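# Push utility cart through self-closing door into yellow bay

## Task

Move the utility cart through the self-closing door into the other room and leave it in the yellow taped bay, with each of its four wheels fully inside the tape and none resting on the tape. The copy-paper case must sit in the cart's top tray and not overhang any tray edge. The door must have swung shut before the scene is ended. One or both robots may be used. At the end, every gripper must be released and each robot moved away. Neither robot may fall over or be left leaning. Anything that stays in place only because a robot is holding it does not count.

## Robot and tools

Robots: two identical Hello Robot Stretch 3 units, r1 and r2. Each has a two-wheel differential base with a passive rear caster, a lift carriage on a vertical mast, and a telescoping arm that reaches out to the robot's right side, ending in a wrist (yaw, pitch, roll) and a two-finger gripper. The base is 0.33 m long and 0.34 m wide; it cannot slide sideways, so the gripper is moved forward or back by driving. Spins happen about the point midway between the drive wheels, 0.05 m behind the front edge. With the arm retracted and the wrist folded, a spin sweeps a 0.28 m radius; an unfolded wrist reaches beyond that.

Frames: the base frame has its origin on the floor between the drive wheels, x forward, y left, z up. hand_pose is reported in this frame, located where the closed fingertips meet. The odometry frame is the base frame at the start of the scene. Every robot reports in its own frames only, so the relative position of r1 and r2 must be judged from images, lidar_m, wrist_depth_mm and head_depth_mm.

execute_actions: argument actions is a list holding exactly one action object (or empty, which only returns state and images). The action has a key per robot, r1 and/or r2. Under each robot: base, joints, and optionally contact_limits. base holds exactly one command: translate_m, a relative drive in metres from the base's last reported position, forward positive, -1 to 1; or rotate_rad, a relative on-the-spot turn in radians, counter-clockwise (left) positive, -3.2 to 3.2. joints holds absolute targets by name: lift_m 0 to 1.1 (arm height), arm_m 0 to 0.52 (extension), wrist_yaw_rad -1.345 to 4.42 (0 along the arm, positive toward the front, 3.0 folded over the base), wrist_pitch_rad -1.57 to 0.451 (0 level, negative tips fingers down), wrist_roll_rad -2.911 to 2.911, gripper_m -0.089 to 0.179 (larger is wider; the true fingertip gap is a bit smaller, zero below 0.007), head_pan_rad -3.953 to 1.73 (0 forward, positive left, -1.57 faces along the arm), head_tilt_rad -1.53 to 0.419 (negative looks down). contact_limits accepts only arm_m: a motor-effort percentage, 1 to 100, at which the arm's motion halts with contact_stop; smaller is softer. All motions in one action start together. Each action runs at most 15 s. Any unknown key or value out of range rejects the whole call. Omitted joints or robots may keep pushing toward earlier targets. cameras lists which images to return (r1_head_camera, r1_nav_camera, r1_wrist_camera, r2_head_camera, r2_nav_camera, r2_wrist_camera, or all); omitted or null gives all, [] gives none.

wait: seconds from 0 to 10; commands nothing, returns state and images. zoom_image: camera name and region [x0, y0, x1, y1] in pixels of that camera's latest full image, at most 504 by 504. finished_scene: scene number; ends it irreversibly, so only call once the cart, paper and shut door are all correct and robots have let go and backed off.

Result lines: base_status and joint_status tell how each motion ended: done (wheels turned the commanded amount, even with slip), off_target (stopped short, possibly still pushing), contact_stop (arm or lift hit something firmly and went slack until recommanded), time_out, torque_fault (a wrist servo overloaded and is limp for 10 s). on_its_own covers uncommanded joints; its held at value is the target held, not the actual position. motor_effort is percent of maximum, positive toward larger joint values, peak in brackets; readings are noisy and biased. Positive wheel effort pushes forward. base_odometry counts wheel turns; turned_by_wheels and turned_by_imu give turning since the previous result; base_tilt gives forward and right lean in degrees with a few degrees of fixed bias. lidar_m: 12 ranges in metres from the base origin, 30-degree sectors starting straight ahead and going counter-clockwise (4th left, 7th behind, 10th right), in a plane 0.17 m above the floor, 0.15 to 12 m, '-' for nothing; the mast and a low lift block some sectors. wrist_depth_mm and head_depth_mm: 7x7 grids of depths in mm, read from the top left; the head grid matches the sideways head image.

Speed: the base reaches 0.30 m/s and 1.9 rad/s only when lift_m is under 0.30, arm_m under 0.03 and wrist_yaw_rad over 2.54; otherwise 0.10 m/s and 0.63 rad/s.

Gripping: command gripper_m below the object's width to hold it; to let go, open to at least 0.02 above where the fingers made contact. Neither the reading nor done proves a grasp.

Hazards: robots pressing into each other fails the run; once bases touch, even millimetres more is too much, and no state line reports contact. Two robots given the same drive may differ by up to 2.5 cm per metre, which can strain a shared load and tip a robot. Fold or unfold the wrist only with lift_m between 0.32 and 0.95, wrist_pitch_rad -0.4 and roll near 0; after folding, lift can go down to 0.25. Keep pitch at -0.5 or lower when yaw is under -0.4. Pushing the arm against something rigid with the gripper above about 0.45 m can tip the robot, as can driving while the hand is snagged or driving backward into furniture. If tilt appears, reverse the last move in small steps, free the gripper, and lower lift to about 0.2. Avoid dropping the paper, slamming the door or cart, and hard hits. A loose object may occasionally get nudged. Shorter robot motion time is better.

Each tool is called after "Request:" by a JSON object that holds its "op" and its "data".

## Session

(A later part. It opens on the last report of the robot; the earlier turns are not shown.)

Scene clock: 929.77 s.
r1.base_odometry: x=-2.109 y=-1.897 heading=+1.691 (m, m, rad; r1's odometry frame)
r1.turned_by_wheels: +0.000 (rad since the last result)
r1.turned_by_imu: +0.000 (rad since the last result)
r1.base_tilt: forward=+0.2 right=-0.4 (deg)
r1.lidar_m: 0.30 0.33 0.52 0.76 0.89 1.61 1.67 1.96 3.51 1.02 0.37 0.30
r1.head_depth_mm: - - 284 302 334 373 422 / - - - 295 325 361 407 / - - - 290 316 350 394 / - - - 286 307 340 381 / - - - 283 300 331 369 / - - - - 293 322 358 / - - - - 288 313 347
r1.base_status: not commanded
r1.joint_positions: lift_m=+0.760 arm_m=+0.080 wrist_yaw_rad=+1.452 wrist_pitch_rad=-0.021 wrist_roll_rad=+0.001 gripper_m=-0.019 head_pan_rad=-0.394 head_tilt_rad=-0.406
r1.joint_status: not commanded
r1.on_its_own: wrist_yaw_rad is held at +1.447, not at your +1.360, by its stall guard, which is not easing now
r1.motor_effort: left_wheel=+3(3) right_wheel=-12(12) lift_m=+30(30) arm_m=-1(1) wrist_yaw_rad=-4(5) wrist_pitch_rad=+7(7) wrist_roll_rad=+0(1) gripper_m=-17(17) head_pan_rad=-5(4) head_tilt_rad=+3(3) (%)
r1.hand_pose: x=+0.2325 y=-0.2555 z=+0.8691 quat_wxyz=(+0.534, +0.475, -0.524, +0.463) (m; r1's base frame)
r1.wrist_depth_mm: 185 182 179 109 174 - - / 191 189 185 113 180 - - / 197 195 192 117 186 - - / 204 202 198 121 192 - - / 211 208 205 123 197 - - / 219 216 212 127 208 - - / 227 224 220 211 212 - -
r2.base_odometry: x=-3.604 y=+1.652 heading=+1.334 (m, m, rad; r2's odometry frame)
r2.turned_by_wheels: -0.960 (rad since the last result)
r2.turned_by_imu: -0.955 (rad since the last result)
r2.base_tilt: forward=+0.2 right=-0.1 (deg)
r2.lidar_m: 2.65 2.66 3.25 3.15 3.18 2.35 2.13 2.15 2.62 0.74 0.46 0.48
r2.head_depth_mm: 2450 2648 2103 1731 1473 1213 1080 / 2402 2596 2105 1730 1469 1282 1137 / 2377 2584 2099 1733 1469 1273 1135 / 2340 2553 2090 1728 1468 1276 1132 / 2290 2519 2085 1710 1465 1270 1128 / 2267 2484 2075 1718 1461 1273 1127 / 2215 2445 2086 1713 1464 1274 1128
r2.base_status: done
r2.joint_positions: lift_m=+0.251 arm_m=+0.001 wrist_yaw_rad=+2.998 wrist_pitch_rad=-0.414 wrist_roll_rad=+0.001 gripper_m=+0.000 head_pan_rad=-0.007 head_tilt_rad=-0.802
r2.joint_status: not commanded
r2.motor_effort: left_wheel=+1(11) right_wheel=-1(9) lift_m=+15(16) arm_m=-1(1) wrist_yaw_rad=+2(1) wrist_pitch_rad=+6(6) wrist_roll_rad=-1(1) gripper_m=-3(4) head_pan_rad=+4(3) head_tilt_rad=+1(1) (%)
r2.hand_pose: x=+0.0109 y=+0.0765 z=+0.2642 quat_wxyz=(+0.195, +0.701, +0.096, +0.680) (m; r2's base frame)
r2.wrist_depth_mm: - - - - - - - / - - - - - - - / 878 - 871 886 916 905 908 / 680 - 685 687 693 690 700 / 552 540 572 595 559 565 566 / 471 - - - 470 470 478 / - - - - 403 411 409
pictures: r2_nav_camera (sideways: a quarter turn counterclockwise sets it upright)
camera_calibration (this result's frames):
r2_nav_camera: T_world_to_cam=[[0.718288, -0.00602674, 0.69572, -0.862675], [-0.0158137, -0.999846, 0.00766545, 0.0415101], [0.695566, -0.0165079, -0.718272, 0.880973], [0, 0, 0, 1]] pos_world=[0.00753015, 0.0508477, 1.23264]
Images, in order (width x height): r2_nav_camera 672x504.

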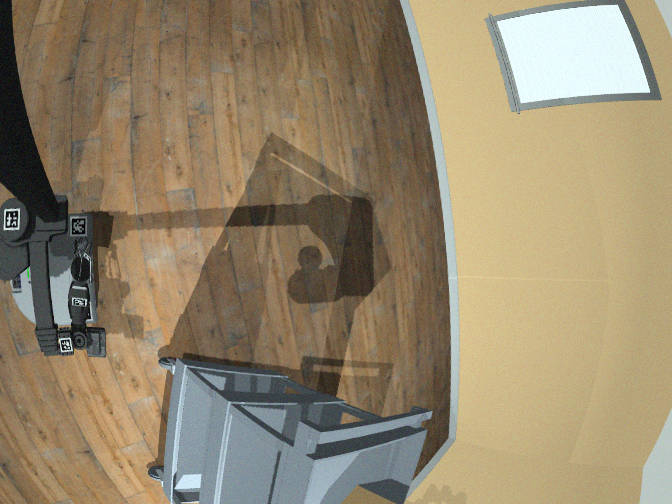

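Request:
{"op": "execute_actions", "data": {"actions": [{"r2":{"base":{"rotate_rad":0.2}}}], "cameras": []}}

Request:
{"op": "execute_actions", "data": {"actions": [{"r2":{"base":{"translate_m":0.82}}}], "cameras": []}}

Request:
{"op": "execute_actions", "data": {"actions": [{"r2":{"base":{"rotate_rad":-2.2}}}], "cameras": ["r2_nav_camera","r2_head_camera"]}}

Scene clock: 931.07 s.
r1.base_odometry: x=-2.109 y=-1.897 heading=+1.691 (m, m, rad; r1's odometry frame)
r1.turned_by_wheels: +0.000 (rad since the last result)
r1.turned_by_imu: +0.000 (rad since the last result)
r1.base_tilt: forward=+0.1 right=-0.4 (deg)
r1.lidar_m: 0.30 0.33 0.52 0.76 0.89 1.61 1.67 1.96 3.51 1.03 0.38 0.30
r1.head_depth_mm: - - 284 302 333 373 421 / - - - 295 324 361 407 / - - - 290 316 350 394 / - - - 286 308 340 381 / - - - 283 300 331 369 / - - - - 293 322 358 / - - - - 289 313 347
r1.base_status: not commanded
r1.joint_positions: lift_m=+0.760 arm_m=+0.080 wrist_yaw_rad=+1.452 wrist_pitch_rad=-0.021 wrist_roll_rad=+0.001 gripper_m=-0.019 head_pan_rad=-0.394 head_tilt_rad=-0.406
r1.joint_status: not commanded
r1.on_its_own: wrist_yaw_rad is held at +1.447, not at your +1.360, by its stall guard, which is not easing now
r1.motor_effort: left_wheel=+3(4) right_wheel=-12(12) lift_m=+30(30) arm_m=-1(1) wrist_yaw_rad=-4(5) wrist_pitch_rad=+7(7) wrist_roll_rad=+0(1) gripper_m=-17(17) head_pan_rad=-5(4) head_tilt_rad=+2(3) (%)
r1.hand_pose: x=+0.2325 y=-0.2555 z=+0.8691 quat_wxyz=(+0.534, +0.475, -0.524, +0.463) (m; r1's base frame)
r1.wrist_depth_mm: 185 181 179 109 174 - - / 191 187 185 113 179 - - / 196 194 191 117 185 - - / 203 201 198 121 191 - - / 211 209 205 123 197 - - / 219 216 212 127 207 - - / 227 223 220 212 213 - -
r2.base_odometry: x=-3.604 y=+1.652 heading=+1.533 (m, m, rad; r2's odometry frame)
r2.turned_by_wheels: +0.200 (rad since the last result)
r2.turned_by_imu: +0.200 (rad since the last result)
r2.base_tilt: forward=+0.2 right=-0.1 (deg)
r2.lidar_m: 2.64 2.78 3.27 3.16 2.93 2.19 2.13 2.23 2.75 0.58 0.46 0.86
r2.head_depth_mm: 2286 2489 2097 1739 1472 1284 1133 / 2284 2505 2085 1728 1473 1281 1129 / 2296 2511 2108 1728 1473 1283 1132 / 2303 2535 2087 1730 1465 1279 1132 / 2315 2548 2085 1733 1470 1271 1126 / 2312 2523 2077 1721 1459 1271 1130 / 2340 2519 2072 1712 1460 1268 1125
r2.base_status: done
r2.joint_positions: lift_m=+0.251 arm_m=+0.001 wrist_yaw_rad=+2.998 wrist_pitch_rad=-0.414 wrist_roll_rad=+0.001 gripper_m=+0.000 head_pan_rad=-0.007 head_tilt_rad=-0.802
r2.joint_status: not commanded
r2.motor_effort: left_wheel=-1(9) right_wheel=+1(7) lift_m=+15(15) arm_m=-1(1) wrist_yaw_rad=+2(1) wrist_pitch_rad=+6(6) wrist_roll_rad=+0(1) gripper_m=-4(3) head_pan_rad=+3(2) head_tilt_rad=+1(0) (%)
r2.hand_pose: x=+0.0109 y=+0.0765 z=+0.2642 quat_wxyz=(+0.195, +0.701, +0.096, +0.680) (m; r2's base frame)
r2.wrist_depth_mm: - - - - - - - / - - - - - - - / 856 - 879 897 900 917 920 / 675 - 676 680 685 693 707 / 551 540 572 593 563 572 563 / 477 - - - 477 473 476 / - - - - 405 409 407
pictures: none
No camera images: the call's "cameras" was empty. Leave "cameras" out to get every camera's image.

Scene clock: 935.50 s.
r1.base_odometry: x=-2.109 y=-1.897 heading=+1.691 (m, m, rad; r1's odometry frame)
r1.turned_by_wheels: +0.000 (rad since the last result)
r1.turned_by_imu: +0.000 (rad since the last result)
r1.base_tilt: forward=+0.1 right=-0.4 (deg)
r1.lidar_m: 0.30 0.33 0.52 0.76 0.89 1.60 1.67 1.96 3.48 1.03 0.38 0.30
r1.head_depth_mm: - - 284 302 334 372 421 / - - - 295 324 361 408 / - - - 290 316 351 394 / - - - 286 307 340 381 / - - - 283 300 330 369 / - - - - 293 322 358 / - - - - 288 313 347
r1.base_status: not commanded
r1.joint_positions: lift_m=+0.760 arm_m=+0.080 wrist_yaw_rad=+1.452 wrist_pitch_rad=-0.021 wrist_roll_rad=+0.001 gripper_m=-0.019 head_pan_rad=-0.394 head_tilt_rad=-0.406
r1.joint_status: not commanded
r1.on_its_own: wrist_yaw_rad is held at +1.447, not at your +1.360, by its stall guard, which is not easing now
r1.motor_effort: left_wheel=+3(3) right_wheel=-12(12) lift_m=+30(30) arm_m=-1(1) wrist_yaw_rad=-4(5) wrist_pitch_rad=+7(7) wrist_roll_rad=+0(0) gripper_m=-16(19) head_pan_rad=-4(4) head_tilt_rad=+2(3) (%)
r1.hand_pose: x=+0.2325 y=-0.2555 z=+0.8691 quat_wxyz=(+0.534, +0.475, -0.524, +0.463) (m; r1's base frame)
r1.wrist_depth_mm: 185 182 180 109 174 - - / 190 188 185 113 179 - - / 197 194 192 117 185 - - / 204 201 198 120 191 - - / 211 209 205 123 198 - - / 220 215 212 127 209 - - / 228 224 219 211 213 - -
r2.base_odometry: x=-3.573 y=+2.471 heading=+1.533 (m, m, rad; r2's odometry frame)
r2.turned_by_wheels: +0.000 (rad since the last result)
r2.turned_by_imu: +0.004 (rad since the last result)
r2.base_tilt: forward=+0.2 right=-0.1 (deg)
r2.lidar_m: 1.81 1.90 2.67 3.15 3.30 3.04 2.96 0.65 0.63 1.70 2.49 1.87
r2.head_depth_mm: 1569 1778 1989 1732 1478 1286 1135 / 1571 1792 1986 1741 1471 1275 1133 / 1570 1801 2015 1720 1473 1281 1132 / 1578 1824 2013 1727 1471 1274 1130 / 1584 1819 2028 1721 1464 1275 1128 / 1593 1823 2025 1722 1462 1272 1128 / 1609 1837 2026 1710 1464 1269 1122
r2.base_status: done
r2.joint_positions: lift_m=+0.251 arm_m=+0.001 wrist_yaw_rad=+2.998 wrist_pitch_rad=-0.414 wrist_roll_rad=+0.001 gripper_m=+0.000 head_pan_rad=-0.007 head_tilt_rad=-0.802
r2.joint_status: not commanded
r2.motor_effort: left_wheel=-1(9) right_wheel=+2(8) lift_m=+15(15) arm_m=-1(1) wrist_yaw_rad=+1(2) wrist_pitch_rad=+6(6) wrist_roll_rad=-1(1) gripper_m=-3(3) head_pan_rad=+2(5) head_tilt_rad=+1(1) (%)
r2.hand_pose: x=+0.0109 y=+0.0765 z=+0.2642 quat_wxyz=(+0.195, +0.701, +0.096, +0.680) (m; r2's base frame)
r2.wrist_depth_mm: - - - - - - - / - - - - - - - / 882 - 902 907 892 924 918 / 685 - 683 697 688 689 708 / 546 528 580 593 559 567 561 / 477 - - - 470 477 474 / - - - - 407 407 409
pictures: none
No camera images: the call's "cameras" was empty. Leave "cameras" out to get every camera's image.

Scene clock: 938.03 s.
r1.base_odometry: x=-2.109 y=-1.897 heading=+1.691 (m, m, rad; r1's odometry frame)
r1.turned_by_wheels: +0.000 (rad since the last result)
r1.turned_by_imu: +0.000 (rad since the last result)
r1.base_tilt: forward=+0.1 right=-0.4 (deg)
r1.lidar_m: 0.30 0.33 0.52 0.76 0.89 1.60 1.67 1.96 1.88 1.02 0.38 0.30
r1.head_depth_mm: - - 284 302 334 372 421 / - - - 295 325 361 407 / - - - 290 315 350 394 / - - - 286 307 340 381 / - - - 283 300 330 369 / - - - - 293 321 358 / - - - - 289 313 348
r1.base_status: not commanded
r1.joint_positions: lift_m=+0.760 arm_m=+0.080 wrist_yaw_rad=+1.452 wrist_pitch_rad=-0.021 wrist_roll_rad=+0.001 gripper_m=-0.019 head_pan_rad=-0.394 head_tilt_rad=-0.406
r1.joint_status: not commanded
r1.on_its_own: wrist_yaw_rad is held at +1.447, not at your +1.360, by its stall guard, which is not easing now
r1.motor_effort: left_wheel=+4(3) right_wheel=-12(12) lift_m=+30(30) arm_m=-1(1) wrist_yaw_rad=-5(5) wrist_pitch_rad=+7(7) wrist_roll_rad=+1(1) gripper_m=-18(17) head_pan_rad=-5(4) head_tilt_rad=+3(3) (%)
r1.hand_pose: x=+0.2325 y=-0.2555 z=+0.8691 quat_wxyz=(+0.534, +0.475, -0.524, +0.463) (m; r1's base frame)
r1.wrist_depth_mm: 184 182 179 109 174 - - / 191 188 185 113 179 - - / 197 194 191 117 185 - - / 205 201 197 120 191 - - / 211 208 205 123 197 - - / 219 216 212 127 208 - - / 227 224 220 211 212 - -
r2.base_odometry: x=-3.573 y=+2.471 heading=-0.667 (m, m, rad; r2's odometry frame)
r2.turned_by_wheels: -2.200 (rad since the last result)
r2.turned_by_imu: -2.191 (rad since the last result)
r2.base_tilt: forward=+0.2 right=-0.1 (deg)
r2.lidar_m: 0.64 0.64 2.74 1.95 1.81 1.85 2.38 3.14 3.19 3.18 2.96 0.68
r2.head_depth_mm: 3166 2703 1978 1736 1480 1279 1133 / 3267 1024 777 1074 1442 1278 1132 / 859 958 836 1101 1303 1279 1133 / 751 864 837 1101 1279 1277 1129 / 712 805 766 1095 1270 1277 1131 / 757 891 755 1066 1321 1273 1126 / 3426 2640 858 1668 1464 1270 1128
r2.base_status: done
r2.joint_positions: lift_m=+0.251 arm_m=+0.001 wrist_yaw_rad=+2.998 wrist_pitch_rad=-0.414 wrist_roll_rad=+0.001 gripper_m=+0.000 head_pan_rad=-0.007 head_tilt_rad=-0.802
r2.joint_status: not commanded
r2.motor_effort: left_wheel=+2(13) right_wheel=-1(6) lift_m=+15(16) arm_m=-1(2) wrist_yaw_rad=+1(2) wrist_pitch_rad=+6(6) wrist_roll_rad=-1(0) gripper_m=-3(4) head_pan_rad=+2(4) head_tilt_rad=+0(1) (%)
r2.hand_pose: x=+0.0109 y=+0.0765 z=+0.2642 quat_wxyz=(+0.195, +0.701, +0.096, +0.680) (m; r2's base frame)
r2.wrist_depth_mm: - - - - - - - / - - - - - - - / 864 - 904 878 892 916 920 / 660 - 690 699 693 694 703 / 551 530 578 590 566 568 565 / 475 - - - 471 472 472 / - - - - 406 409 415
pictures: r2_head_camera (sideways: a quarter turn clockwise sets it upright), r2_nav_camera (sideways: a quarter turn counterclockwise sets it upright)
camera_calibration (this result's frames):
r2_head_camera: T_world_to_cam=[[-0.753995, -0.0252351, -0.656396, 0.878167], [-0.0296421, 0.999551, -0.00437816, 0.0067017], [0.656211, 0.0161558, -0.754404, 0.941649], [0, 0, 0, 1]] pos_world=[0.0444115, 0.000248847, 1.28684]
r2_nav_camera: T_world_to_cam=[[0.718288, -0.00599601, 0.69572, -0.862676], [-0.015771, -0.999846, 0.00766544, 0.0415099], [0.695567, -0.0164782, -0.718272, 0.880973], [0, 0, 0, 1]] pos_world=[0.00752798, 0.0508477, 1.23264]
Images, in order (width x height): r2_head_camera 896x504, r2_nav_camera 672x504.

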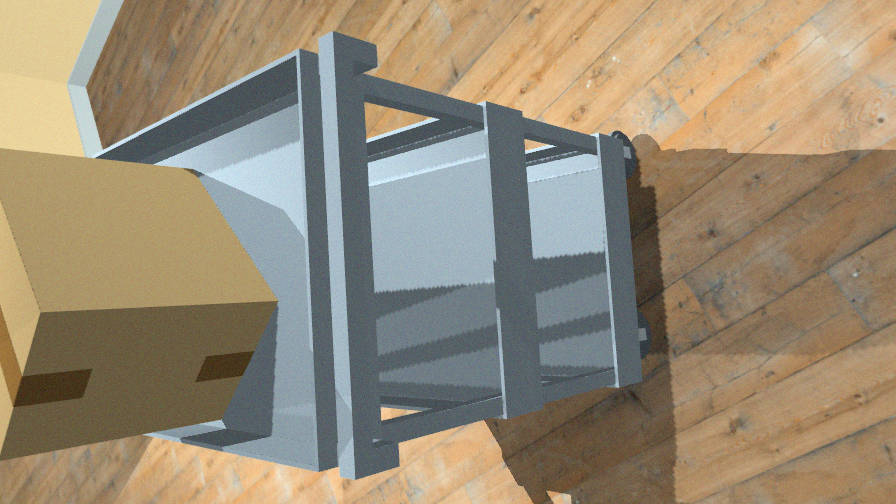

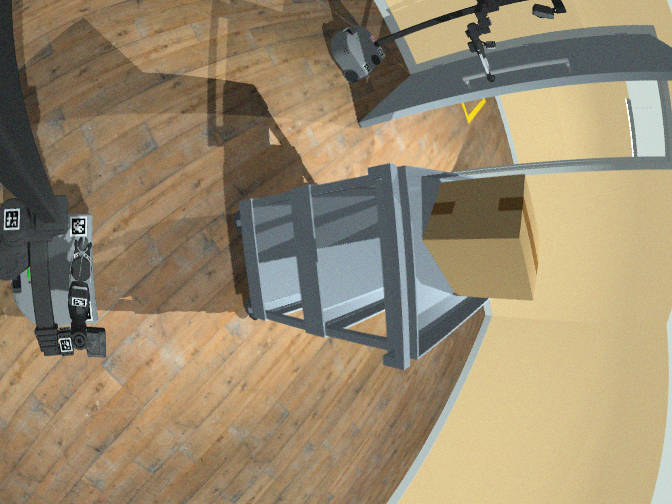

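Request:
{"op": "execute_actions", "data": {"actions": [{"r2":{"joints":{"lift_m":0.45}}}], "cameras": []}}

Request:
{"op": "execute_actions", "data": {"actions": [{"r2":{"joints":{"lift_m":0.746,"wrist_yaw_rad":1.86}}}], "cameras": []}}

Request:
{"op": "execute_actions", "data": {"actions": [{"r2":{"joints":{"wrist_pitch_rad":0,"wrist_roll_rad":1.57,"gripper_m":0.12},"base":{"translate_m":0.2}}}], "cameras": ["r2_wrist_camera","r2_head_camera"]}}

Scene clock: 940.93 s.
r1.base_odometry: x=-2.109 y=-1.897 heading=+1.691 (m, m, rad; r1's odometry frame)
r1.turned_by_wheels: +0.000 (rad since the last result)
r1.turned_by_imu: +0.000 (rad since the last result)
r1.base_tilt: forward=+0.1 right=-0.4 (deg)
r1.lidar_m: 0.30 0.33 0.52 0.76 0.89 1.60 1.67 1.96 1.87 1.03 0.38 0.30
r1.head_depth_mm: - - 284 302 333 373 422 / - - - 294 324 361 408 / - - - 290 316 351 393 / - - - 286 308 340 381 / - - - 283 300 330 369 / - - - - 293 322 358 / - - - - 288 313 347
r1.base_status: not commanded
r1.joint_positions: lift_m=+0.760 arm_m=+0.080 wrist_yaw_rad=+1.452 wrist_pitch_rad=-0.021 wrist_roll_rad=+0.001 gripper_m=-0.019 head_pan_rad=-0.394 head_tilt_rad=-0.406
r1.joint_status: not commanded
r1.on_its_own: wrist_yaw_rad is held at +1.447, not at your +1.360, by its stall guard, which is not easing now
r1.motor_effort: left_wheel=+3(3) right_wheel=-12(12) lift_m=+30(30) arm_m=-1(1) wrist_yaw_rad=-6(5) wrist_pitch_rad=+7(7) wrist_roll_rad=+1(0) gripper_m=-17(17) head_pan_rad=-5(5) head_tilt_rad=+2(2) (%)
r1.hand_pose: x=+0.2325 y=-0.2555 z=+0.8691 quat_wxyz=(+0.534, +0.475, -0.524, +0.463) (m; r1's base frame)
r1.wrist_depth_mm: 185 182 179 109 174 - - / 190 188 185 113 179 - - / 197 194 191 117 185 - - / 204 200 197 121 191 - - / 211 209 204 123 197 - - / 219 215 213 127 208 - - / 228 223 220 211 213 - -
r2.base_odometry: x=-3.573 y=+2.471 heading=-0.667 (m, m, rad; r2's odometry frame)
r2.turned_by_wheels: +0.000 (rad since the last result)
r2.turned_by_imu: +0.001 (rad since the last result)
r2.base_tilt: forward=+0.2 right=-0.1 (deg)
r2.lidar_m: 0.64 0.64 2.74 1.94 1.82 1.84 2.37 3.14 3.20 3.18 2.96 0.68
r2.head_depth_mm: 3147 2674 1995 1723 1485 1278 1133 / 3230 1023 779 1072 1437 1279 1131 / 857 958 837 1102 1307 1278 1136 / 752 865 836 1097 1270 1274 1129 / 713 804 766 1095 1270 1271 1126 / 758 890 758 1066 1325 1276 1131 / 3404 2634 856 1673 1460 1274 1127
r2.base_status: not commanded
r2.joint_positions: lift_m=+0.449 arm_m=+0.001 wrist_yaw_rad=+2.998 wrist_pitch_rad=-0.414 wrist_roll_rad=+0.001 gripper_m=+0.000 head_pan_rad=-0.007 head_tilt_rad=-0.802
r2.joint_status: all done
r2.motor_effort: left_wheel=+2(1) right_wheel=-1(1) lift_m=+48(53) arm_m=-1(1) wrist_yaw_rad=+2(2) wrist_pitch_rad=+6(6) wrist_roll_rad=+0(0) gripper_m=-4(4) head_pan_rad=+3(3) head_tilt_rad=+0(1) (%)
r2.hand_pose: x=+0.0109 y=+0.0765 z=+0.4628 quat_wxyz=(+0.195, +0.701, +0.096, +0.680) (m; r2's base frame)
r2.wrist_depth_mm: - - - - - - - / - - - - - - - / - - - - - - - / - - - - - - - / 835 818 874 902 848 860 856 / 713 713 - - 721 734 728 / 610 619 610 619 616 619 617
pictures: none
No camera images: the call's "cameras" was empty. Leave "cameras" out to get every camera's image.

Scene clock: 944.47 s.
r1.base_odometry: x=-2.109 y=-1.897 heading=+1.691 (m, m, rad; r1's odometry frame)
r1.turned_by_wheels: +0.000 (rad since the last result)
r1.turned_by_imu: +0.000 (rad since the last result)
r1.base_tilt: forward=+0.0 right=-0.5 (deg)
r1.lidar_m: 0.30 0.33 0.51 0.76 0.89 1.60 1.67 1.96 1.88 1.03 0.37 0.30
r1.head_depth_mm: - - 284 302 333 373 421 / - - - 295 325 361 407 / - - - 290 316 350 394 / - - - 286 307 340 381 / - - - 283 300 331 369 / - - - - 293 322 358 / - - - - 289 313 347
r1.base_status: not commanded
r1.joint_positions: lift_m=+0.760 arm_m=+0.080 wrist_yaw_rad=+1.452 wrist_pitch_rad=-0.021 wrist_roll_rad=+0.001 gripper_m=-0.019 head_pan_rad=-0.394 head_tilt_rad=-0.406
r1.joint_status: not commanded
r1.on_its_own: wrist_yaw_rad is held at +1.447, not at your +1.360, by its stall guard, which is not easing now
r1.motor_effort: left_wheel=+3(3) right_wheel=-12(12) lift_m=+30(30) arm_m=-1(1) wrist_yaw_rad=-5(4) wrist_pitch_rad=+7(7) wrist_roll_rad=+0(1) gripper_m=-17(16) head_pan_rad=-4(3) head_tilt_rad=+3(2) (%)
r1.hand_pose: x=+0.2325 y=-0.2555 z=+0.8691 quat_wxyz=(+0.534, +0.475, -0.524, +0.463) (m; r1's base frame)
r1.wrist_depth_mm: 185 182 179 109 174 - - / 191 188 185 113 179 - - / 197 194 190 117 185 - - / 205 201 197 121 191 - - / 211 208 205 123 197 - - / 220 216 212 127 208 - - / 228 225 219 210 212 - -
r2.base_odometry: x=-3.573 y=+2.471 heading=-0.667 (m, m, rad; r2's odometry frame)
r2.turned_by_wheels: +0.000 (rad since the last result)
r2.turned_by_imu: +0.001 (rad since the last result)
r2.base_tilt: forward=+0.2 right=-0.1 (deg)
r2.lidar_m: 0.63 0.64 2.74 1.93 1.81 1.85 2.38 3.14 3.19 3.18 2.96 0.68
r2.head_depth_mm: 3181 2677 1995 1726 1473 1283 1135 / 3199 1025 778 1072 1434 1276 1116 / 858 960 837 1100 1297 1279 1113 / 751 864 836 1100 1275 1276 1130 / 712 806 766 1099 1265 1274 1127 / 758 888 756 1072 1319 1275 1129 / 3383 2623 857 1679 1462 1272 1127
r2.base_status: not commanded
r2.joint_positions: lift_m=+0.745 arm_m=+0.001 wrist_yaw_rad=+1.863 wrist_pitch_rad=-0.415 wrist_roll_rad=+0.001 gripper_m=+0.000 head_pan_rad=-0.007 head_tilt_rad=-0.802
r2.joint_status: all done
r2.motor_effort: left_wheel=+1(2) right_wheel=-1(1) lift_m=+48(50) arm_m=-1(2) wrist_yaw_rad=-4(5) wrist_pitch_rad=+6(6) wrist_roll_rad=+0(0) gripper_m=-4(4) head_pan_rad=+2(2) head_tilt_rad=+1(1) (%)
r2.hand_pose: x=+0.1940 y=-0.0814 z=+0.7588 quat_wxyz=(+0.530, +0.642, -0.296, +0.468) (m; r2's base frame)
r2.wrist_depth_mm: - - 544 531 507 - - / - - - - - - - / - - 933 981 906 - - / - - - 697 685 - - / - - - - - - - / - - - - 951 - - / 924 930 925 923 911 938 942
pictures: none
No camera images: the call's "cameras" was empty. Leave "cameras" out to get every camera's image.

Scene clock: 948.03 s.
r1.base_odometry: x=-2.109 y=-1.897 heading=+1.691 (m, m, rad; r1's odometry frame)
r1.turned_by_wheels: +0.000 (rad since the last result)
r1.turned_by_imu: +0.000 (rad since the last result)
r1.base_tilt: forward=+0.0 right=-0.3 (deg)
r1.lidar_m: 0.30 0.33 0.52 0.76 0.89 1.60 1.67 1.96 3.50 1.03 0.37 0.30
r1.head_depth_mm: - - 284 302 334 372 421 / - - - 295 325 361 407 / - - - 290 316 350 393 / - - - 286 308 340 381 / - - - 283 300 331 369 / - - - - 293 322 358 / - - - - 289 314 347
r1.base_status: not commanded
r1.joint_positions: lift_m=+0.760 arm_m=+0.080 wrist_yaw_rad=+1.452 wrist_pitch_rad=-0.021 wrist_roll_rad=+0.001 gripper_m=-0.019 head_pan_rad=-0.394 head_tilt_rad=-0.406
r1.joint_status: not commanded
r1.on_its_own: wrist_yaw_rad is held at +1.447, not at your +1.360, by its stall guard, which is not easing now
r1.motor_effort: left_wheel=+3(3) right_wheel=-12(12) lift_m=+30(30) arm_m=-1(1) wrist_yaw_rad=-5(5) wrist_pitch_rad=+7(7) wrist_roll_rad=+1(1) gripper_m=-16(18) head_pan_rad=-3(4) head_tilt_rad=+2(2) (%)
r1.hand_pose: x=+0.2325 y=-0.2555 z=+0.8691 quat_wxyz=(+0.534, +0.475, -0.524, +0.463) (m; r1's base frame)
r1.wrist_depth_mm: 185 182 179 109 174 - - / 190 188 185 113 179 - - / 196 194 191 117 185 - - / 204 202 197 121 191 - - / 212 208 205 123 197 - - / 219 217 212 127 208 - - / 229 223 221 210 212 - -
r2.base_odometry: x=-3.416 y=+2.347 heading=-0.666 (m, m, rad; r2's odometry frame)
r2.turned_by_wheels: +0.000 (rad since the last result)
r2.turned_by_imu: +0.001 (rad since the last result)
r2.base_tilt: forward=+0.1 right=-0.1 (deg)
r2.lidar_m: 0.43 0.44 1.89 2.06 1.93 1.96 2.52 3.30 3.36 3.03 2.85 0.47
r2.head_depth_mm: 3029 2673 2100 592 1448 1284 1153 / 3063 2566 790 609 886 1282 1115 / 686 767 811 603 933 1145 1133 / 625 657 753 593 937 1129 1133 / 621 591 699 584 911 1129 1125 / 618 638 751 663 910 1110 1129 / 652 735 773 634 752 1270 1125
r2.base_status: done
r2.joint_positions: lift_m=+0.745 arm_m=+0.001 wrist_yaw_rad=+1.863 wrist_pitch_rad=-0.026 wrist_roll_rad=+1.569 gripper_m=+0.120 head_pan_rad=-0.007 head_tilt_rad=-0.802
r2.joint_status: all done
r2.motor_effort: left_wheel=+1(8) right_wheel=-1(5) lift_m=+47(48) arm_m=-1(0) wrist_yaw_rad=-3(4) wrist_pitch_rad=+11(12) wrist_roll_rad=+0(2) gripper_m=+0(95) head_pan_rad=+3(3) head_tilt_rad=+0(1) (%)
r2.hand_pose: x=+0.2233 y=-0.0724 z=+0.8531 quat_wxyz=(+0.012, +0.802, -0.597, -0.007) (m; r2's base frame)
r2.wrist_depth_mm: - - - 334 904 561 359 / - - 653 348 950 602 382 / - - 601 368 996 611 396 / - - 573 387 - 609 421 / - - - 415 - 613 689 / - - - 438 - 473 523 / - - - 459 - - 919
pictures: r2_head_camera (sideways: a quarter turn clockwise sets it upright), r2_wrist_camera
camera_calibration (this result's frames):
r2_head_camera: T_world_to_cam=[[-0.753995, -0.0252352, -0.656396, 0.878167], [-0.0296422, 0.999551, -0.00437817, 0.00670171], [0.656211, 0.0161559, -0.754404, 0.941649], [0, 0, 0, 1]] pos_world=[0.0444115, 0.000248851, 1.28684]
r2_wrist_camera: T_world_to_cam=[[-0.0698959, -0.0348606, -0.996945, 0.853316], [-0.435335, 0.900268, -0.000958648, 0.200645], [0.897551, 0.433938, -0.078101, 0.0646376], [0, 0, 0, 1]] pos_world=[0.0889756, -0.178936, 0.85595]
Images, in order (width x height): r2_head_camera 896x504, r2_wrist_camera 644x364.

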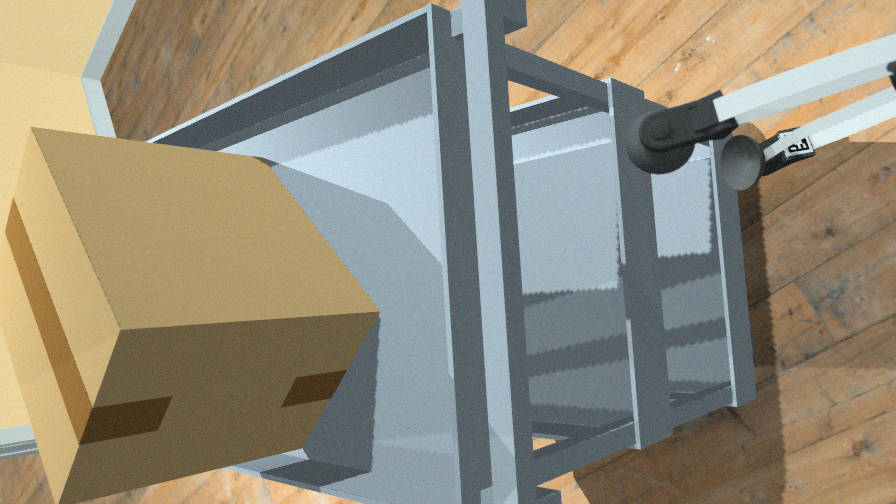

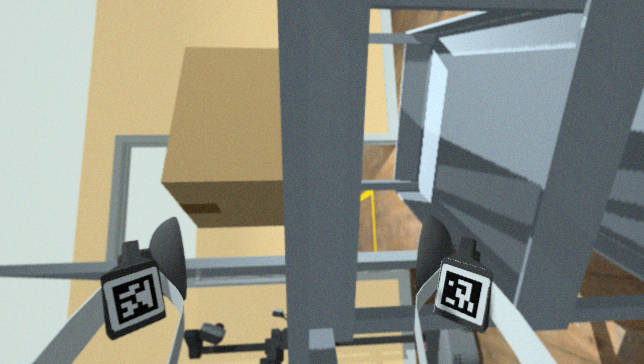

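Request:
{"op": "execute_actions", "data": {"actions": [{"r2":{"base":{"translate_m":0.2}}}], "cameras": ["r2_wrist_camera"]}}

Scene clock: 951.77 s.
r1.base_odometry: x=-2.109 y=-1.897 heading=+1.691 (m, m, rad; r1's odometry frame)
r1.turned_by_wheels: +0.000 (rad since the last result)
r1.turned_by_imu: +0.000 (rad since the last result)
r1.base_tilt: forward=+0.1 right=-0.4 (deg)
r1.lidar_m: 0.30 0.33 0.52 0.76 0.89 1.60 1.67 1.96 3.50 1.03 0.38 0.30
r1.head_depth_mm: - - 284 302 333 372 421 / - - - 295 324 361 408 / - - - 290 316 350 393 / - - - 286 308 340 381 / - - - 283 300 331 369 / - - - - 293 322 358 / - - - - 289 313 347
r1.base_status: not commanded
r1.joint_positions: lift_m=+0.760 arm_m=+0.080 wrist_yaw_rad=+1.452 wrist_pitch_rad=-0.021 wrist_roll_rad=+0.001 gripper_m=-0.019 head_pan_rad=-0.394 head_tilt_rad=-0.406
r1.joint_status: not commanded
r1.on_its_own: wrist_yaw_rad is held at +1.447, not at your +1.360, by its stall guard, which is not easing now
r1.motor_effort: left_wheel=+3(3) right_wheel=-13(13) lift_m=+30(30) arm_m=-1(1) wrist_yaw_rad=-5(4) wrist_pitch_rad=+7(7) wrist_roll_rad=+0(0) gripper_m=-17(17) head_pan_rad=-4(4) head_tilt_rad=+3(3) (%)
r1.hand_pose: x=+0.2325 y=-0.2555 z=+0.8691 quat_wxyz=(+0.534, +0.475, -0.524, +0.463) (m; r1's base frame)
r1.wrist_depth_mm: 184 182 179 109 174 - - / 191 188 185 113 179 - - / 197 195 191 117 185 - - / 203 200 198 121 191 - - / 211 208 205 123 197 - - / 220 216 212 127 208 - - / 228 224 221 211 212 - -
r2.base_odometry: x=-3.259 y=+2.224 heading=-0.666 (m, m, rad; r2's odometry frame)
r2.turned_by_wheels: +0.000 (rad since the last result)
r2.turned_by_imu: +0.001 (rad since the last result)
r2.base_tilt: forward=+0.1 right=-0.1 (deg)
r2.lidar_m: 0.23 0.24 0.30 2.19 2.05 2.08 2.69 3.48 3.54 2.92 2.73 0.25
r2.head_depth_mm: 2891 2692 2099 632 556 449 1138 / 2839 2378 765 669 569 450 979 / 2558 524 635 667 568 428 953 / 622 474 530 624 567 454 909 / 619 450 457 544 565 449 741 / 2122 449 465 593 565 456 741 / 2207 466 537 647 564 467 718
r2.base_status: done
r2.joint_positions: lift_m=+0.745 arm_m=+0.001 wrist_yaw_rad=+1.863 wrist_pitch_rad=-0.026 wrist_roll_rad=+1.569 gripper_m=+0.120 head_pan_rad=-0.007 head_tilt_rad=-0.802
r2.joint_status: not commanded
r2.motor_effort: left_wheel=+2(6) right_wheel=-1(4) lift_m=+47(48) arm_m=-1(1) wrist_yaw_rad=-3(4) wrist_pitch_rad=+11(11) wrist_roll_rad=+0(0) gripper_m=+0(1) head_pan_rad=+3(2) head_tilt_rad=+1(1) (%)
r2.hand_pose: x=+0.2233 y=-0.0724 z=+0.8531 quat_wxyz=(+0.012, +0.802, -0.597, -0.007) (m; r2's base frame)
r2.wrist_depth_mm: - - - 97 154 639 398 / - - 483 102 162 592 420 / - 459 442 107 171 601 420 / - 412 414 114 181 602 419 / - 385 384 120 191 600 426 / - - 528 128 202 566 426 / - - - 136 220 - 427
pictures: r2_wrist_camera
camera_calibration (this result's frames):
r2_wrist_camera: T_world_to_cam=[[-0.0698472, -0.0348344, -0.996949, 0.853325], [-0.435335, 0.900268, -0.000956264, 0.200643], [0.897555, 0.43394, -0.0780458, 0.0645892], [0, 0, 0, 1]] pos_world=[0.0889771, -0.178936, 0.855954]
Images, in order (width x height): r2_wrist_camera 644x364.

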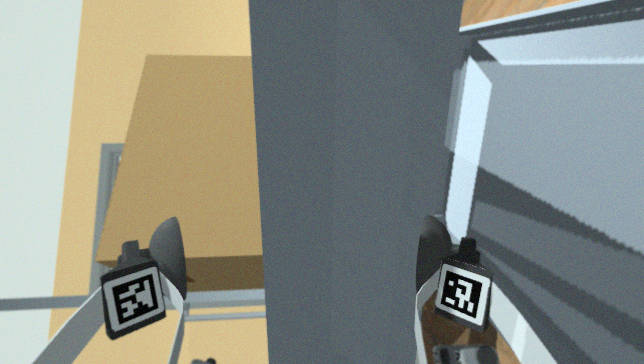

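With depth 114, good. Grip, push small.

Request:
{"op": "execute_actions", "data": {"actions": [{"r2":{"joints":{"gripper_m":-0.03}}}], "cameras": []}}

Request:
{"op": "execute_actions", "data": {"actions": [{"r2":{"base":{"translate_m":0.05}}}], "cameras": []}}

Request:
{"op": "execute_actions", "data": {"actions": [{"r2":{"base":{"translate_m":0.08}}}], "cameras": ["r2_nav_camera"]}}

Scene clock: 953.90 s.
r1.base_odometry: x=-2.109 y=-1.897 heading=+1.691 (m, m, rad; r1's odometry frame)
r1.turned_by_wheels: +0.000 (rad since the last result)
r1.turned_by_imu: +0.000 (rad since the last result)
r1.base_tilt: forward=+0.1 right=-0.5 (deg)
r1.lidar_m: 0.30 0.33 0.52 0.76 0.89 1.60 1.67 1.96 3.50 1.02 0.38 0.31
r1.head_depth_mm: - - 284 302 333 373 421 / - - - 295 324 361 407 / - - - 290 316 350 394 / - - - 286 308 340 381 / - - - 283 300 330 369 / - - - - 293 322 357 / - - - - 289 313 347
r1.base_status: not commanded
r1.joint_positions: lift_m=+0.760 arm_m=+0.080 wrist_yaw_rad=+1.452 wrist_pitch_rad=-0.021 wrist_roll_rad=+0.001 gripper_m=-0.019 head_pan_rad=-0.394 head_tilt_rad=-0.406
r1.joint_status: not commanded
r1.on_its_own: wrist_yaw_rad is held at +1.447, not at your +1.360, by its stall guard, which is not easing now
r1.motor_effort: left_wheel=+3(3) right_wheel=-12(12) lift_m=+30(30) arm_m=-2(1) wrist_yaw_rad=-4(5) wrist_pitch_rad=+7(7) wrist_roll_rad=+0(0) gripper_m=-16(17) head_pan_rad=-4(4) head_tilt_rad=+2(3) (%)
r1.hand_pose: x=+0.2325 y=-0.2555 z=+0.8691 quat_wxyz=(+0.534, +0.475, -0.524, +0.463) (m; r1's base frame)
r1.wrist_depth_mm: 185 182 179 109 175 - - / 191 188 185 113 180 - - / 197 194 191 117 185 - - / 204 201 198 121 192 - - / 212 208 204 123 197 - - / 219 216 212 127 208 - - / 228 225 219 212 212 - -
r2.base_odometry: x=-3.259 y=+2.224 heading=-0.666 (m, m, rad; r2's odometry frame)
r2.turned_by_wheels: +0.000 (rad since the last result)
r2.turned_by_imu: +0.000 (rad since the last result)
r2.base_tilt: forward=+0.1 right=-0.1 (deg)
r2.lidar_m: 0.23 0.24 0.30 2.18 2.05 2.08 2.67 3.48 3.53 2.92 2.73 0.25
r2.head_depth_mm: 2925 2703 2109 632 557 450 1133 / 2852 2393 766 668 570 455 - / 2536 525 635 667 567 415 940 / 624 474 531 624 567 454 910 / 620 451 458 544 565 451 742 / 2134 450 466 592 564 456 743 / 2210 466 537 647 565 467 721
r2.base_status: not commanded
r2.joint_positions: lift_m=+0.745 arm_m=+0.001 wrist_yaw_rad=+1.863 wrist_pitch_rad=-0.022 wrist_roll_rad=+1.570 gripper_m=-0.028 head_pan_rad=-0.007 head_tilt_rad=-0.802
r2.joint_status: all done
r2.motor_effort: left_wheel=+2(2) right_wheel=+0(1) lift_m=+46(48) arm_m=-1(1) wrist_yaw_rad=-5(4) wrist_pitch_rad=+9(11) wrist_roll_rad=+0(0) gripper_m=-35(99) head_pan_rad=+4(2) head_tilt_rad=+0(0) (%)
r2.hand_pose: x=+0.2234 y=-0.0724 z=+0.8541 quat_wxyz=(+0.010, +0.802, -0.597, -0.006) (m; r2's base frame)
r2.wrist_depth_mm: - - - 97 154 637 402 / - - 482 102 162 608 424 / - 456 451 107 171 609 425 / - 419 415 113 180 607 421 / - 383 389 118 192 619 422 / - - - 125 - 587 424 / - - - 136 219 539 425
pictures: none
No camera images: the call's "cameras" was empty. Leave "cameras" out to get every camera's image.

Scene clock: 955.57 s.
r1.base_odometry: x=-2.109 y=-1.897 heading=+1.691 (m, m, rad; r1's odometry frame)
r1.turned_by_wheels: +0.000 (rad since the last result)
r1.turned_by_imu: +0.000 (rad since the last result)
r1.base_tilt: forward=+0.2 right=-0.4 (deg)
r1.lidar_m: 0.30 0.33 0.52 0.76 0.89 1.60 1.67 1.97 3.51 1.02 0.38 0.30
r1.head_depth_mm: - - 284 302 334 373 421 / - - - 295 324 361 408 / - - - 290 316 350 393 / - - - 286 307 341 381 / - - - 283 300 331 369 / - - - - 293 322 357 / - - - - 289 313 347
r1.base_status: not commanded
r1.joint_positions: lift_m=+0.760 arm_m=+0.080 wrist_yaw_rad=+1.452 wrist_pitch_rad=-0.021 wrist_roll_rad=+0.001 gripper_m=-0.019 head_pan_rad=-0.394 head_tilt_rad=-0.406
r1.joint_status: not commanded
r1.on_its_own: wrist_yaw_rad is held at +1.447, not at your +1.360, by its stall guard, which is not easing now
r1.motor_effort: left_wheel=+3(3) right_wheel=-12(12) lift_m=+30(30) arm_m=-1(1) wrist_yaw_rad=-4(5) wrist_pitch_rad=+7(7) wrist_roll_rad=+1(1) gripper_m=-18(17) head_pan_rad=-4(5) head_tilt_rad=+2(2) (%)
r1.hand_pose: x=+0.2325 y=-0.2555 z=+0.8691 quat_wxyz=(+0.534, +0.475, -0.524, +0.463) (m; r1's base frame)
r1.wrist_depth_mm: 185 183 179 109 174 - - / 190 188 185 113 179 - - / 197 194 191 117 185 - - / 204 202 197 120 192 - - / 211 209 205 123 197 - - / 219 216 212 127 208 - - / 227 224 220 211 212 - -
r2.base_odometry: x=-3.220 y=+2.193 heading=-0.666 (m, m, rad; r2's odometry frame)
r2.turned_by_wheels: +0.000 (rad since the last result)
r2.turned_by_imu: -0.058 (rad since the last result)
r2.base_tilt: forward=+0.2 right=+0.0 (deg)
r2.lidar_m: 0.22 0.22 0.26 2.26 2.07 2.08 2.59 3.51 3.54 2.96 2.70 0.25
r2.head_depth_mm: 2796 2690 2107 1698 546 468 1133 / 2950 2670 2037 653 569 452 - / 2707 597 742 668 569 439 968 / 2443 506 578 649 568 462 743 / 622 456 479 561 566 470 704 / 619 449 425 518 565 483 659 / 2057 447 459 592 564 491 615
r2.base_status: done
r2.joint_positions: lift_m=+0.745 arm_m=+0.001 wrist_yaw_rad=+1.869 wrist_pitch_rad=-0.022 wrist_roll_rad=+1.570 gripper_m=-0.021 head_pan_rad=-0.007 head_tilt_rad=-0.802
r2.joint_status: not commanded
r2.on_its_own: gripper_m is held at -0.023, not at your -0.030, by its stall guard, which is still easing
r2.motor_effort: left_wheel=+2(13) right_wheel=+3(19) lift_m=+47(47) arm_m=-1(2) wrist_yaw_rad=-11(34) wrist_pitch_rad=+9(9) wrist_roll_rad=+0(0) gripper_m=-31(35) head_pan_rad=+3(4) head_tilt_rad=+1(1) (%)
r2.hand_pose: x=+0.2230 y=-0.0710 z=+0.8541 quat_wxyz=(+0.010, +0.804, -0.594, -0.006) (m; r2's base frame)
r2.wrist_depth_mm: - - - 105 163 - 341 / - - - 108 169 581 424 / - - 481 113 175 604 424 / - 445 431 118 183 606 423 / - 399 401 121 191 609 422 / - 377 - 126 445 614 423 / - - - 133 208 562 429
pictures: none
No camera images: the call's "cameras" was empty. Leave "cameras" out to get every camera's image.

Scene clock: 957.50 s.
r1.base_odometry: x=-2.109 y=-1.897 heading=+1.691 (m, m, rad; r1's odometry frame)
r1.turned_by_wheels: +0.000 (rad since the last result)
r1.turned_by_imu: +0.000 (rad since the last result)
r1.base_tilt: forward=+0.1 right=-0.4 (deg)
r1.lidar_m: 0.30 0.33 0.52 0.76 0.89 1.60 1.67 1.96 3.48 0.96 0.37 0.30
r1.head_depth_mm: - - 284 303 334 373 421 / - - - 294 324 361 408 / - - - 290 316 350 394 / - - - 286 308 340 381 / - - - 283 300 331 369 / - - - - 293 321 358 / - - - - 288 313 348
r1.base_status: not commanded
r1.joint_positions: lift_m=+0.760 arm_m=+0.080 wrist_yaw_rad=+1.452 wrist_pitch_rad=-0.021 wrist_roll_rad=+0.001 gripper_m=-0.019 head_pan_rad=-0.394 head_tilt_rad=-0.406
r1.joint_status: not commanded
r1.on_its_own: wrist_yaw_rad is held at +1.447, not at your +1.360, by its stall guard, which is not easing now
r1.motor_effort: left_wheel=+3(3) right_wheel=-12(12) lift_m=+30(30) arm_m=-1(1) wrist_yaw_rad=-4(5) wrist_pitch_rad=+7(7) wrist_roll_rad=+1(1) gripper_m=-17(17) head_pan_rad=-4(4) head_tilt_rad=+3(3) (%)
r1.hand_pose: x=+0.2325 y=-0.2555 z=+0.8691 quat_wxyz=(+0.534, +0.475, -0.524, +0.463) (m; r1's base frame)
r1.wrist_depth_mm: 185 182 179 109 174 - - / 191 187 185 113 180 - - / 197 194 191 117 185 - - / 205 201 197 121 192 - - / 210 208 205 123 197 - - / 219 216 213 127 208 - - / 228 225 221 211 213 - -
r2.base_odometry: x=-3.157 y=+2.143 heading=-0.666 (m, m, rad; r2's odometry frame)
r2.turned_by_wheels: +0.000 (rad since the last result)
r2.turned_by_imu: -0.039 (rad since the last result)
r2.base_tilt: forward=+0.1 right=-0.1 (deg)
r2.lidar_m: 0.20 0.20 0.22 2.36 2.12 2.13 2.58 3.56 3.58 2.96 2.65 0.25
r2.head_depth_mm: 2658 2662 2103 1732 522 500 1137 / 2890 2673 2098 635 568 473 - / 2845 2654 2047 657 567 443 982 / 2599 2458 742 666 566 482 684 / 2325 501 555 622 566 491 463 / 2130 450 447 502 553 491 415 / 1990 449 388 468 552 491 402
r2.base_status: done
r2.joint_positions: lift_m=+0.745 arm_m=+0.001 wrist_yaw_rad=+1.878 wrist_pitch_rad=-0.022 wrist_roll_rad=+1.570 gripper_m=-0.011 head_pan_rad=-0.007 head_tilt_rad=-0.802
r2.joint_status: not commanded
r2.on_its_own: gripper_m is held at -0.012, not at your -0.030, by its stall guard, which is not easing now; wrist_yaw_rad is at rest, and its effort (-23) is outside its rest range (-12 to +12)
r2.motor_effort: left_wheel=+3(11) right_wheel=+1(17) lift_m=+46(45) arm_m=-1(1) wrist_yaw_rad=-23(24) wrist_pitch_rad=+10(10) wrist_roll_rad=+0(0) gripper_m=-25(30) head_pan_rad=+3(2) head_tilt_rad=+1(0) (%)
r2.hand_pose: x=+0.2223 y=-0.0686 z=+0.8540 quat_wxyz=(+0.010, +0.807, -0.591, -0.006) (m; r2's base frame)
r2.wrist_depth_mm: - - - 121 183 192 196 / - - - 122 184 - 403 / - - - 123 187 603 421 / - - 484 125 189 612 423 / - 435 429 125 191 616 426 / - 377 375 126 479 616 424 / - 376 401 129 195 582 429
pictures: r2_nav_camera (sideways: a quarter turn counterclockwise sets it upright)
camera_calibration (this result's frames):
r2_nav_camera: T_world_to_cam=[[0.718288, -0.00599583, 0.69572, -0.862676], [-0.0157707, -0.999846, 0.00766544, 0.0415099], [0.695567, -0.016478, -0.718272, 0.880973], [0, 0, 0, 1]] pos_world=[0.00752797, 0.0508477, 1.23264]
Images, in order (width x height): r2_nav_camera 672x504.

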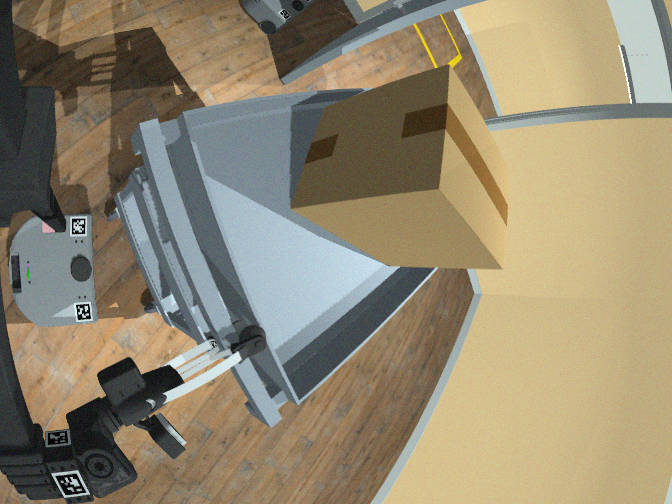

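Request:
{"op": "execute_actions", "data": {"actions": [{"r2":{"joints":{"gripper_m":0.12}}}], "cameras": []}}

Request:
{"op": "execute_actions", "data": {"actions": [{"r2":{"base":{"translate_m":-0.3}}}], "cameras": ["r2_head_camera"]}}

Scene clock: 959.67 s.
r1.base_odometry: x=-2.109 y=-1.897 heading=+1.691 (m, m, rad; r1's odometry frame)
r1.turned_by_wheels: +0.000 (rad since the last result)
r1.turned_by_imu: +0.000 (rad since the last result)
r1.base_tilt: forward=+0.1 right=-0.4 (deg)
r1.lidar_m: 0.30 0.33 0.52 0.76 0.89 1.60 1.67 1.96 3.48 0.96 0.38 0.30
r1.head_depth_mm: - - 284 302 334 372 421 / - - - 295 325 361 408 / - - - 290 316 350 393 / - - - 286 308 340 381 / - - - 283 300 331 369 / - - - - 293 322 358 / - - - - 289 313 347
r1.base_status: not commanded
r1.joint_positions: lift_m=+0.760 arm_m=+0.080 wrist_yaw_rad=+1.452 wrist_pitch_rad=-0.021 wrist_roll_rad=+0.001 gripper_m=-0.019 head_pan_rad=-0.394 head_tilt_rad=-0.406
r1.joint_status: not commanded
r1.on_its_own: wrist_yaw_rad is held at +1.447, not at your +1.360, by its stall guard, which is not easing now
r1.motor_effort: left_wheel=+3(3) right_wheel=-12(12) lift_m=+30(30) arm_m=-1(1) wrist_yaw_rad=-5(4) wrist_pitch_rad=+7(7) wrist_roll_rad=+0(0) gripper_m=-17(17) head_pan_rad=-5(3) head_tilt_rad=+2(3) (%)
r1.hand_pose: x=+0.2325 y=-0.2555 z=+0.8691 quat_wxyz=(+0.534, +0.475, -0.524, +0.463) (m; r1's base frame)
r1.wrist_depth_mm: 184 182 179 109 174 - - / 190 188 185 113 179 - - / 197 194 191 117 185 - - / 204 202 197 121 191 - - / 211 208 205 123 197 - - / 219 216 212 127 208 - - / 227 225 220 211 213 - -
r2.base_odometry: x=-3.157 y=+2.143 heading=-0.666 (m, m, rad; r2's odometry frame)
r2.turned_by_wheels: +0.000 (rad since the last result)
r2.turned_by_imu: +0.000 (rad since the last result)
r2.base_tilt: forward=+0.2 right=-0.1 (deg)
r2.lidar_m: 0.20 0.20 0.22 2.36 2.12 2.13 2.58 3.56 3.58 2.96 2.66 0.25
r2.head_depth_mm: 2650 2701 2112 1741 523 498 1155 / 2874 2647 2106 634 568 446 1095 / 2826 2691 2017 655 568 446 985 / 2562 2469 743 668 567 487 686 / 2322 501 557 623 565 492 462 / 2159 449 448 503 553 490 415 / 1985 447 387 468 551 491 401
r2.base_status: not commanded
r2.joint_positions: lift_m=+0.745 arm_m=+0.001 wrist_yaw_rad=+1.863 wrist_pitch_rad=-0.020 wrist_roll_rad=+1.570 gripper_m=+0.120 head_pan_rad=-0.007 head_tilt_rad=-0.802
r2.joint_status: all done
r2.motor_effort: left_wheel=+1(3) right_wheel=+0(1) lift_m=+46(46) arm_m=-1(0) wrist_yaw_rad=-4(22) wrist_pitch_rad=+9(10) wrist_roll_rad=+0(0) gripper_m=+0(98) head_pan_rad=+3(2) head_tilt_rad=+1(1) (%)
r2.hand_pose: x=+0.2235 y=-0.0722 z=+0.8546 quat_wxyz=(+0.009, +0.803, -0.597, -0.006) (m; r2's base frame)
r2.wrist_depth_mm: - - - 122 185 195 198 / - - - 123 186 - 377 / - - - 124 188 600 421 / - - 498 125 189 611 424 / - - 432 126 190 612 426 / - - 388 127 192 581 426 / - 383 378 128 194 630 427
pictures: none
No camera images: the call's "cameras" was empty. Leave "cameras" out to get every camera's image.

Scene clock: 964.00 s.
r1.base_odometry: x=-2.109 y=-1.897 heading=+1.691 (m, m, rad; r1's odometry frame)
r1.turned_by_wheels: +0.000 (rad since the last result)
r1.turned_by_imu: +0.000 (rad since the last result)
r1.base_tilt: forward=+0.1 right=-0.5 (deg)
r1.lidar_m: 0.30 0.33 0.52 0.76 0.89 1.60 1.67 1.96 3.50 0.96 0.38 0.30
r1.head_depth_mm: - - 284 302 334 372 421 / - - - 295 325 361 408 / - - - 290 316 350 394 / - - - 286 308 340 381 / - - - 283 300 331 369 / - - - - 293 321 358 / - - - - 289 313 347
r1.base_status: not commanded
r1.joint_positions: lift_m=+0.760 arm_m=+0.080 wrist_yaw_rad=+1.452 wrist_pitch_rad=-0.021 wrist_roll_rad=+0.001 gripper_m=-0.019 head_pan_rad=-0.394 head_tilt_rad=-0.406
r1.joint_status: not commanded
r1.on_its_own: wrist_yaw_rad is held at +1.447, not at your +1.360, by its stall guard, which is not easing now
r1.motor_effort: left_wheel=+3(3) right_wheel=-12(13) lift_m=+30(30) arm_m=-1(1) wrist_yaw_rad=-5(4) wrist_pitch_rad=+7(7) wrist_roll_rad=+1(0) gripper_m=-17(16) head_pan_rad=-4(4) head_tilt_rad=+3(3) (%)
r1.hand_pose: x=+0.2325 y=-0.2555 z=+0.8691 quat_wxyz=(+0.534, +0.475, -0.524, +0.463) (m; r1's base frame)
r1.wrist_depth_mm: 184 182 179 109 173 - - / 190 188 186 113 179 - - / 197 195 191 117 186 - - / 204 201 198 121 192 - - / 211 209 204 122 197 - - / 220 216 212 127 208 - - / 226 223 221 212 213 - -
r2.base_odometry: x=-3.393 y=+2.329 heading=-0.666 (m, m, rad; r2's odometry frame)
r2.turned_by_wheels: +0.000 (rad since the last result)
r2.turned_by_imu: +0.000 (rad since the last result)
r2.base_tilt: forward=+0.2 right=-0.1 (deg)
r2.lidar_m: 0.48 0.48 1.73 2.15 1.92 1.93 2.34 3.33 3.35 3.19 2.85 0.61
r2.head_depth_mm: 2868 2685 2101 1684 1474 1285 1152 / 3069 2654 761 888 1439 1283 1114 / 3136 2671 809 1020 1000 1234 1126 / 2796 934 811 654 975 1208 1131 / 692 733 778 623 951 1176 1130 / 618 644 740 609 929 1149 1130 / 616 674 765 592 992 1277 1125
r2.base_status: done
r2.joint_positions: lift_m=+0.745 arm_m=+0.001 wrist_yaw_rad=+1.863 wrist_pitch_rad=-0.020 wrist_roll_rad=+1.570 gripper_m=+0.120 head_pan_rad=-0.007 head_tilt_rad=-0.802
r2.joint_status: not commanded
r2.motor_effort: left_wheel=+1(5) right_wheel=+0(5) lift_m=+46(46) arm_m=-1(1) wrist_yaw_rad=-5(4) wrist_pitch_rad=+9(8) wrist_roll_rad=+0(0) gripper_m=+0(1) head_pan_rad=+3(2) head_tilt_rad=+1(0) (%)
r2.hand_pose: x=+0.2235 y=-0.0722 z=+0.8546 quat_wxyz=(+0.009, +0.803, -0.597, -0.006) (m; r2's base frame)
r2.wrist_depth_mm: - - - 457 - 482 497 / - - - 460 - 608 751 / - - 767 467 - 602 749 / - - 656 471 - 604 756 / - - 723 472 - 613 756 / - - - 477 - 504 635 / - - - 479 - - 966
pictures: r2_head_camera (sideways: a quarter turn clockwise sets it upright)
camera_calibration (this result's frames):
r2_head_camera: T_world_to_cam=[[-0.753995, -0.0252353, -0.656396, 0.878167], [-0.0296423, 0.999551, -0.00437817, 0.00670171], [0.656211, 0.016156, -0.754404, 0.941649], [0, 0, 0, 1]] pos_world=[0.0444115, 0.000248857, 1.28684]
Images, in order (width x height): r2_head_camera 896x504.

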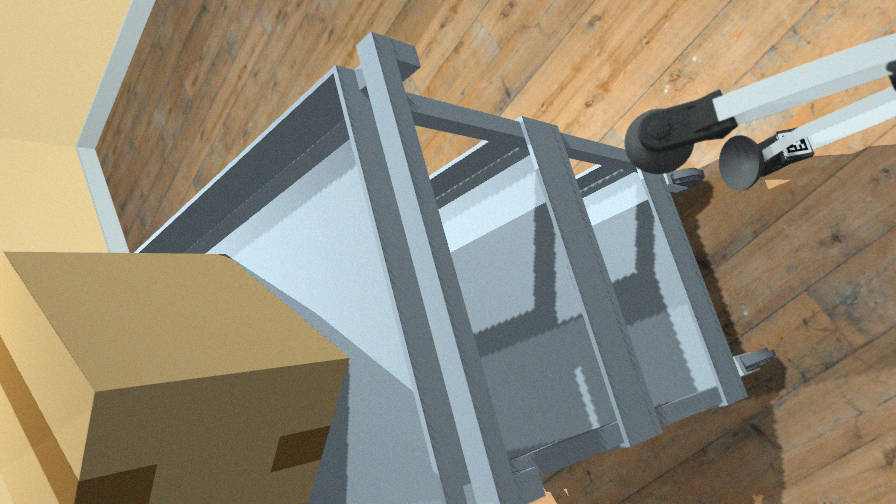

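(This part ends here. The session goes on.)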